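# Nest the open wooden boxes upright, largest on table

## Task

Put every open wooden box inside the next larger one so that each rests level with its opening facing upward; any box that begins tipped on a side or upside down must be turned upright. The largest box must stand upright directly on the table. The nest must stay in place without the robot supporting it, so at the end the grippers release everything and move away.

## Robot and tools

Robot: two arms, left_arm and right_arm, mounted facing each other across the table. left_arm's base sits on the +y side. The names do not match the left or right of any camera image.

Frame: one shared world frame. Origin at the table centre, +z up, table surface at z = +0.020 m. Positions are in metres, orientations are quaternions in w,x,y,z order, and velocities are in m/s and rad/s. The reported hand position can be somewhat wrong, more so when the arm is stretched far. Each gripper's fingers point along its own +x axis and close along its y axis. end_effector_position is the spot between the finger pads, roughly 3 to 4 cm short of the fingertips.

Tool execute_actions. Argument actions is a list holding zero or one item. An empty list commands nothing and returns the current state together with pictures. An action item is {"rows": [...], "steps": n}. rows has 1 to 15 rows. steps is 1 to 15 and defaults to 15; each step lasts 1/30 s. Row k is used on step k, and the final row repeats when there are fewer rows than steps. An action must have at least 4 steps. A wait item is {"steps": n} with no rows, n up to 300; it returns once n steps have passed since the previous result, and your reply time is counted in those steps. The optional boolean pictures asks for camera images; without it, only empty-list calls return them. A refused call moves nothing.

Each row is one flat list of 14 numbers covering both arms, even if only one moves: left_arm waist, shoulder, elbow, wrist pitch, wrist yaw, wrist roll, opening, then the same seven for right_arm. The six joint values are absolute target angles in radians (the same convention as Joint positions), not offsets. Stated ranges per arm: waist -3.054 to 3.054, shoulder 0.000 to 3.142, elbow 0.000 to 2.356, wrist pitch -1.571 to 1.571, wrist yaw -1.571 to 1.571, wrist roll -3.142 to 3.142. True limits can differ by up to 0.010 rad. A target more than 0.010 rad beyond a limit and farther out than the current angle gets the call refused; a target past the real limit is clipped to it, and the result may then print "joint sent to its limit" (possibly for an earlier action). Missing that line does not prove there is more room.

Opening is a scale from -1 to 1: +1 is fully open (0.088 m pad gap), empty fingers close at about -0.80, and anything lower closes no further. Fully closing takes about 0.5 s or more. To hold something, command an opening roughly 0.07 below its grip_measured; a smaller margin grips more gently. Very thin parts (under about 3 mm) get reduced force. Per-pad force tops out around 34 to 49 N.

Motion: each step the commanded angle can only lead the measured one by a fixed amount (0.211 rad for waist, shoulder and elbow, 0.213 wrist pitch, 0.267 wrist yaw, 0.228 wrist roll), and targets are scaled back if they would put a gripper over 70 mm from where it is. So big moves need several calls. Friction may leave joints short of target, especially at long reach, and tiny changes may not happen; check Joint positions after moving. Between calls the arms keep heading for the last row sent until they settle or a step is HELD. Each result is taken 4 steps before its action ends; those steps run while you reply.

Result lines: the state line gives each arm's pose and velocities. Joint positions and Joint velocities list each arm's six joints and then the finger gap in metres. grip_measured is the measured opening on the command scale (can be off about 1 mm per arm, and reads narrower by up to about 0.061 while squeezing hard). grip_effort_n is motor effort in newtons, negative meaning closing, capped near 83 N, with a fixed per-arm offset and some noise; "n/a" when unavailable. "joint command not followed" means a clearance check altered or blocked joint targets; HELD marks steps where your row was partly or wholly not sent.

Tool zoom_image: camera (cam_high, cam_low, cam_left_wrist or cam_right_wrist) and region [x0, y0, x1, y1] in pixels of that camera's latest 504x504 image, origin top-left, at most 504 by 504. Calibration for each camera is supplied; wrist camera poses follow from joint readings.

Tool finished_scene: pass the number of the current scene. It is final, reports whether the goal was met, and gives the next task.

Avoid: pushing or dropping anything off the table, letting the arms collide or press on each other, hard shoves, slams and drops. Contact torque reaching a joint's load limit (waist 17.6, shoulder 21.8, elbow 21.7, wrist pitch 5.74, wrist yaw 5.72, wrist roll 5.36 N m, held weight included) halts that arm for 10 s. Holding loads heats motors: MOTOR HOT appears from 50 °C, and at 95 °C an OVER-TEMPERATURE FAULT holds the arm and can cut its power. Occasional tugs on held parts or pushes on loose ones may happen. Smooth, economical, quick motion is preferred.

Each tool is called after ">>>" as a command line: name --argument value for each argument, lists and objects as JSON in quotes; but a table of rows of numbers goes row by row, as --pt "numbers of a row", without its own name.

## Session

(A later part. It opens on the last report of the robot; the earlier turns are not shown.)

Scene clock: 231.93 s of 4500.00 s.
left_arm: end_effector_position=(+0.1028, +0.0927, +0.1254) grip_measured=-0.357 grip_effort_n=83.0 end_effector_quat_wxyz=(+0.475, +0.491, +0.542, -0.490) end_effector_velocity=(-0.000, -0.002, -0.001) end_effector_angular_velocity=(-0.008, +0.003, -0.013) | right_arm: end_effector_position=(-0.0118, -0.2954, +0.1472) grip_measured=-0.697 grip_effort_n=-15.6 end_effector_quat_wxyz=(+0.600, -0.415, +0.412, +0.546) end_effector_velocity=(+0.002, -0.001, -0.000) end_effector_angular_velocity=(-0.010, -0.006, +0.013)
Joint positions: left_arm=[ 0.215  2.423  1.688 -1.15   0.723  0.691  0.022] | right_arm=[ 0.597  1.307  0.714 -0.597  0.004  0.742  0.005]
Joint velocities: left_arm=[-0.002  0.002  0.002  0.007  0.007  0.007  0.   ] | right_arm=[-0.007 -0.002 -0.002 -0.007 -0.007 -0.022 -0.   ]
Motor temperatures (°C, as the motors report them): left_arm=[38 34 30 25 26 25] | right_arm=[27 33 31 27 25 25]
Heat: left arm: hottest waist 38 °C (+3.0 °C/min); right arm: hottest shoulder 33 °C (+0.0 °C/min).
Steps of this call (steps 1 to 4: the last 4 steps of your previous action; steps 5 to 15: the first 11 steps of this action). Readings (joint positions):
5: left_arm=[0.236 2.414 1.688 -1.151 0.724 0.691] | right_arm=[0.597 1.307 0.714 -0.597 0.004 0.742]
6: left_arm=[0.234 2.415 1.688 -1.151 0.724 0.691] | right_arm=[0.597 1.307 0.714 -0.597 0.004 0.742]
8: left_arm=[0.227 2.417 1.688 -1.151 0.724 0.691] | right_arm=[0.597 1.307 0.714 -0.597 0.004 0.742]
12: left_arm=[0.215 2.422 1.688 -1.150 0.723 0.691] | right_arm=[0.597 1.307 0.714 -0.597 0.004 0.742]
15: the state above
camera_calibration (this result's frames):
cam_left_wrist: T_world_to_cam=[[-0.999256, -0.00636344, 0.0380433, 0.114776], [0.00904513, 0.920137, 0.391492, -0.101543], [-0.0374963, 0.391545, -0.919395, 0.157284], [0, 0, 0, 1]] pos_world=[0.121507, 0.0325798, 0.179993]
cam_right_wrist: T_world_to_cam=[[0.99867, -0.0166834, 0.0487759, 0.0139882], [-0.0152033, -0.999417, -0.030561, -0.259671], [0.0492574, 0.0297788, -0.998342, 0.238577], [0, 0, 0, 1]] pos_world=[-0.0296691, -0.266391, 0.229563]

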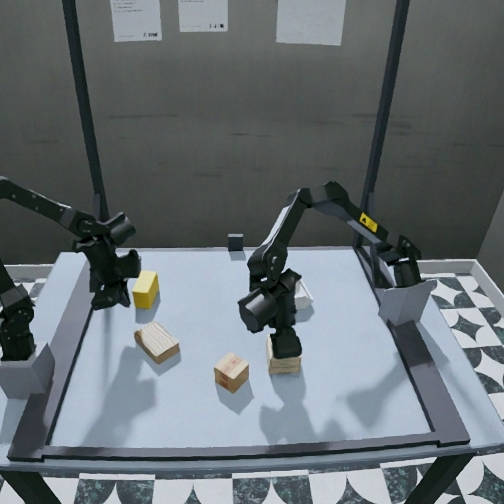

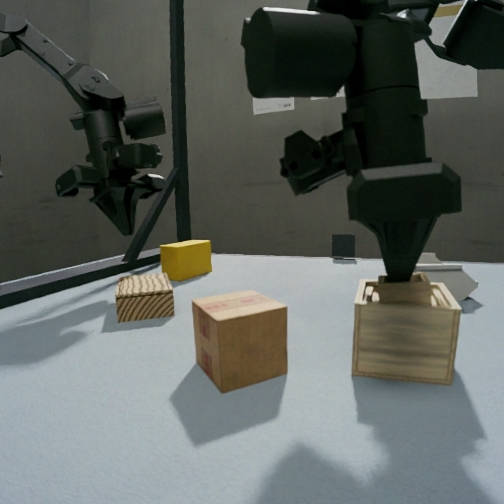

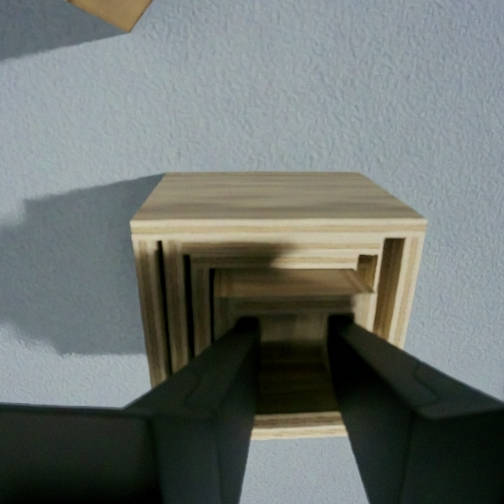

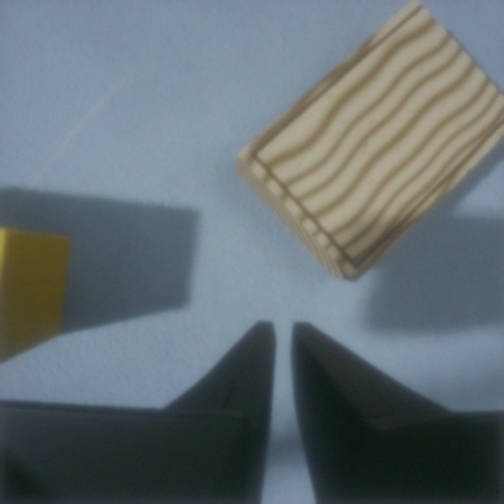

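Deep in. Release.

>>> execute_actions --actions '[{"rows":[[0.215,2.435,1.69,-1.15,0.72,0.69,-0.75,0.6,1.3,0.7,-0.6,0.0,0.74,-0.7]],"steps":15}]'

>>> execute_actions --actions '[{"rows":[[0.27,2.35,1.68,-1.15,0.72,0.69,-0.75,0.6,1.3,0.7,-0.6,0.0,0.74,-0.7]],"steps":15}]'

>>> execute_actions --actions '[{"rows":[[0.33,2.2,1.62,-1.17,0.72,0.69,-0.75,0.6,1.3,0.7,-0.6,0.0,0.74,-0.7]],"steps":15}]' --pictures true

>>> zoom_image --camera "cam_left_wrist" --region '[100,100,450,450]'

>>> zoom_image --camera "cam_low" --region '[300,180,460,340]'

Scene clock: 232.50 s of 4500.00 s.
left_arm: end_effector_position=(+0.1029, +0.0928, +0.1253) grip_measured=-0.694 grip_effort_n=-18.4 end_effector_quat_wxyz=(+0.475, +0.491, +0.542, -0.489) end_effector_velocity=(+0.003, +0.005, +0.001) end_effector_angular_velocity=(+0.028, -0.025, +0.010) | right_arm: end_effector_position=(-0.0118, -0.2954, +0.1472) grip_measured=-0.697 grip_effort_n=-15.6 end_effector_quat_wxyz=(+0.600, -0.415, +0.412, +0.546) end_effector_velocity=(+0.003, -0.001, -0.001) end_effector_angular_velocity=(-0.011, +0.001, -0.015)
Joint positions: left_arm=[ 0.215  2.423  1.688 -1.15   0.722  0.691  0.005] | right_arm=[ 0.597  1.307  0.714 -0.597  0.004  0.742  0.005]
Joint velocities: left_arm=[ 0.002 -0.002 -0.002 -0.007 -0.037 -0.007 -0.02 ] | right_arm=[-0.007  0.002 -0.002 -0.007 -0.007  0.007 -0.   ]
Motor temperatures (°C, as the motors report them): left_arm=[38 34 30 25 26 25] | right_arm=[27 33 31 27 25 25]
Heat: left arm: hottest waist 38 °C (+3.0 °C/min); right arm: hottest shoulder 33 °C (+0.0 °C/min).
Steps of this call (steps 1 to 4: the last 4 steps of your previous action; steps 5 to 6: the robot went on to your last target; steps 7 to 17: the first 11 steps of this action). Readings (joint positions):
7: left_arm=[0.215 2.423 1.688 -1.150 0.723 0.691] | right_arm=[0.597 1.307 0.714 -0.597 0.004 0.742]
8: left_arm=[0.215 2.423 1.688 -1.150 0.723 0.691] | right_arm=[0.597 1.307 0.714 -0.597 0.004 0.742]
10: left_arm=[0.215 2.423 1.688 -1.150 0.722 0.691] | right_arm=[0.597 1.307 0.714 -0.597 0.004 0.742]
14: left_arm=[0.215 2.423 1.688 -1.150 0.722 0.691] | right_arm=[0.597 1.307 0.714 -0.597 0.004 0.742]
17: the state above

Scene clock: 233.00 s of 4500.00 s.
left_arm: end_effector_position=(+0.1072, +0.0887, +0.1565) grip_measured=-0.746 grip_effort_n=-18.4 end_effector_quat_wxyz=(+0.503, +0.483, +0.517, -0.497) end_effector_velocity=(-0.006, -0.001, -0.000) end_effector_angular_velocity=(+0.012, -0.004, +0.011) | right_arm: end_effector_position=(-0.0118, -0.2954, +0.1472) grip_measured=-0.697 grip_effort_n=-16.0 end_effector_quat_wxyz=(+0.600, -0.415, +0.412, +0.546) end_effector_velocity=(-0.002, -0.000, -0.000) end_effector_angular_velocity=(+0.002, +0.017, -0.015)
Joint positions: left_arm=[ 0.268  2.363  1.685 -1.15   0.722  0.691  0.002] | right_arm=[ 0.597  1.307  0.714 -0.597  0.004  0.742  0.005]
Joint velocities: left_arm=[-0.012 -0.012 -0.002 -0.007 -0.007 -0.022 -0.   ] | right_arm=[ 0.002 -0.002 -0.002  0.007 -0.007  0.022 -0.   ]
Motor temperatures (°C, as the motors report them): left_arm=[38 34 30 25 26 25] | right_arm=[27 33 31 27 25 25]
Heat: left arm: hottest waist 38 °C (+3.0 °C/min); right arm: hottest shoulder 33 °C (+0.0 °C/min).
Steps of this call (steps 1 to 4: the last 4 steps of your previous action; steps 5 to 15: the first 11 steps of this action). Readings (joint positions):
5: left_arm=[0.215 2.421 1.688 -1.150 0.722 0.691] | right_arm=[0.597 1.307 0.714 -0.597 0.004 0.742]
6: left_arm=[0.220 2.416 1.687 -1.150 0.722 0.691] | right_arm=[0.597 1.307 0.714 -0.597 0.004 0.742]
8: left_arm=[0.236 2.403 1.685 -1.150 0.722 0.691] | right_arm=[0.597 1.307 0.714 -0.597 0.004 0.742]
12: left_arm=[0.265 2.371 1.685 -1.150 0.722 0.691] | right_arm=[0.597 1.307 0.714 -0.597 0.004 0.742]
15: the state above

Scene clock: 233.50 s of 4500.00 s.
left_arm: end_effector_position=(+0.0906, +0.0893, +0.2071) grip_measured=-0.747 grip_effort_n=-18.4 end_effector_quat_wxyz=(+0.536, +0.479, +0.476, -0.506) end_effector_velocity=(-0.006, +0.018, -0.016) end_effector_angular_velocity=(+0.056, +0.042, +0.050) | right_arm: end_effector_position=(-0.0118, -0.2954, +0.1472) grip_measured=-0.697 grip_effort_n=-15.6 end_effector_quat_wxyz=(+0.600, -0.415, +0.412, +0.546) end_effector_velocity=(+0.003, +0.001, +0.002) end_effector_angular_velocity=(+0.005, -0.009, -0.002)
Joint positions: left_arm=[ 0.329  2.208  1.634 -1.167  0.722  0.691  0.002] | right_arm=[ 0.597  1.307  0.714 -0.597  0.004  0.742  0.005]
Joint velocities: left_arm=[-0.012 -0.002 -0.061 -0.022 -0.007 -0.007 -0.   ] | right_arm=[-0.007 -0.002  0.002 -0.007  0.007 -0.007  0.   ]
Motor temperatures (°C, as the motors report them): left_arm=[38 34 30 25 26 25] | right_arm=[27 33 31 27 25 25]
Heat: left arm: hottest waist 38 °C (+2.0 °C/min); right arm: hottest shoulder 33 °C (+0.0 °C/min).
Steps of this call (steps 1 to 4: the last 4 steps of your previous action; steps 5 to 15: the first 11 steps of this action). Readings (joint positions):
5: left_arm=[0.269 2.352 1.679 -1.147 0.722 0.691] | right_arm=[0.597 1.307 0.714 -0.597 0.004 0.742]
6: left_arm=[0.275 2.333 1.663 -1.152 0.722 0.691] | right_arm=[0.597 1.307 0.714 -0.597 0.004 0.742]
8: left_arm=[0.293 2.289 1.640 -1.167 0.722 0.691] | right_arm=[0.597 1.307 0.714 -0.597 0.004 0.742]
12: left_arm=[0.325 2.220 1.637 -1.167 0.722 0.691] | right_arm=[0.597 1.307 0.714 -0.597 0.004 0.742]
15: the state above
camera_calibration (this result's frames):
cam_left_wrist: T_world_to_cam=[[-0.9981, -0.000206598, -0.0616181, 0.119525], [-0.0153978, 0.969105, 0.246167, -0.102354], [0.0596635, 0.246649, -0.967267, 0.247329], [0, 0, 0, 1]] pos_world=[0.102965, 0.0382135, 0.271795]
cam_right_wrist: T_world_to_cam=[[0.99867, -0.0166834, 0.0487759, 0.0139882], [-0.0152033, -0.999417, -0.030561, -0.259671], [0.0492574, 0.0297788, -0.998342, 0.238577], [0, 0, 0, 1]] pos_world=[-0.0296691, -0.266391, 0.229563]

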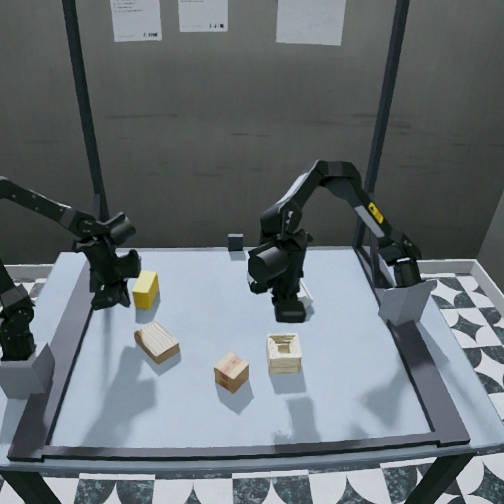

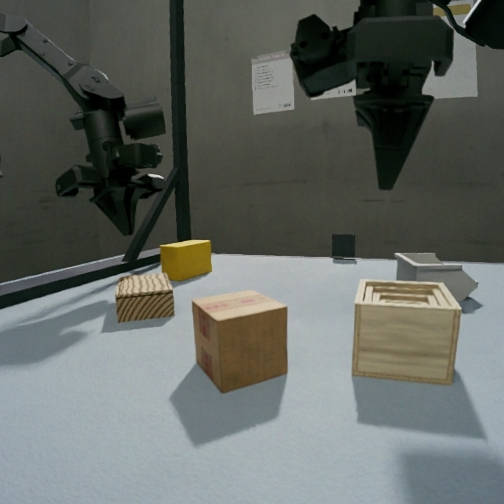

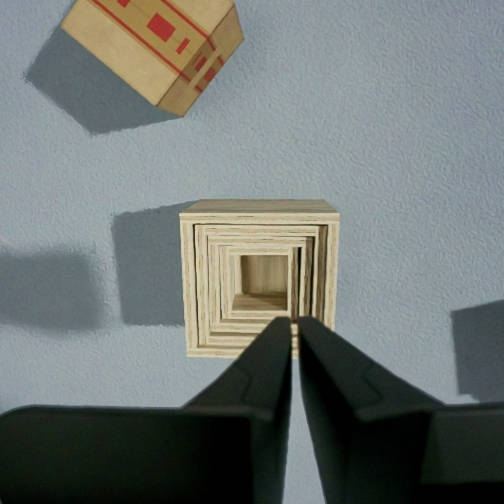

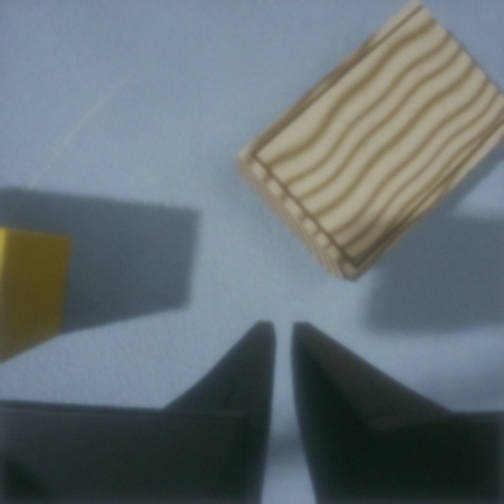

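Region (100, 100, 450, 450) of cam_left_wrist's 504x504 image, scaled by 1.440, with more detail than that image has.

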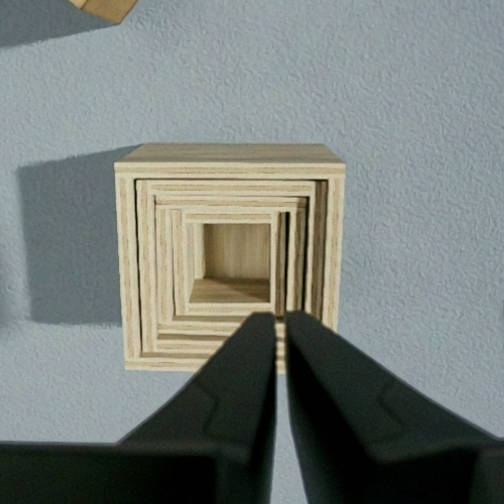

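Region (300, 180, 460, 340) of cam_low's 504x504 image, scaled by 3.150, with more detail than that image has.

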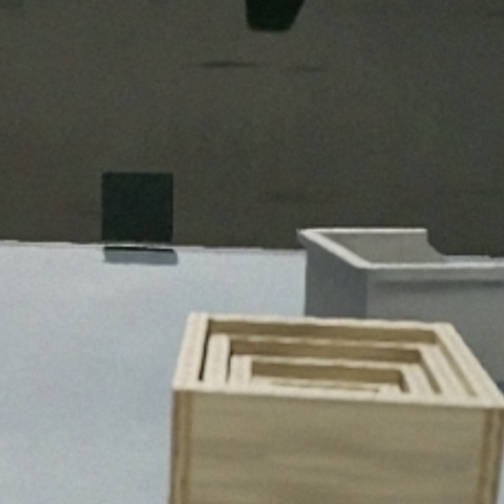

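All nested.

>>> finished_scene --scene 2

The scene is finished: the task was done.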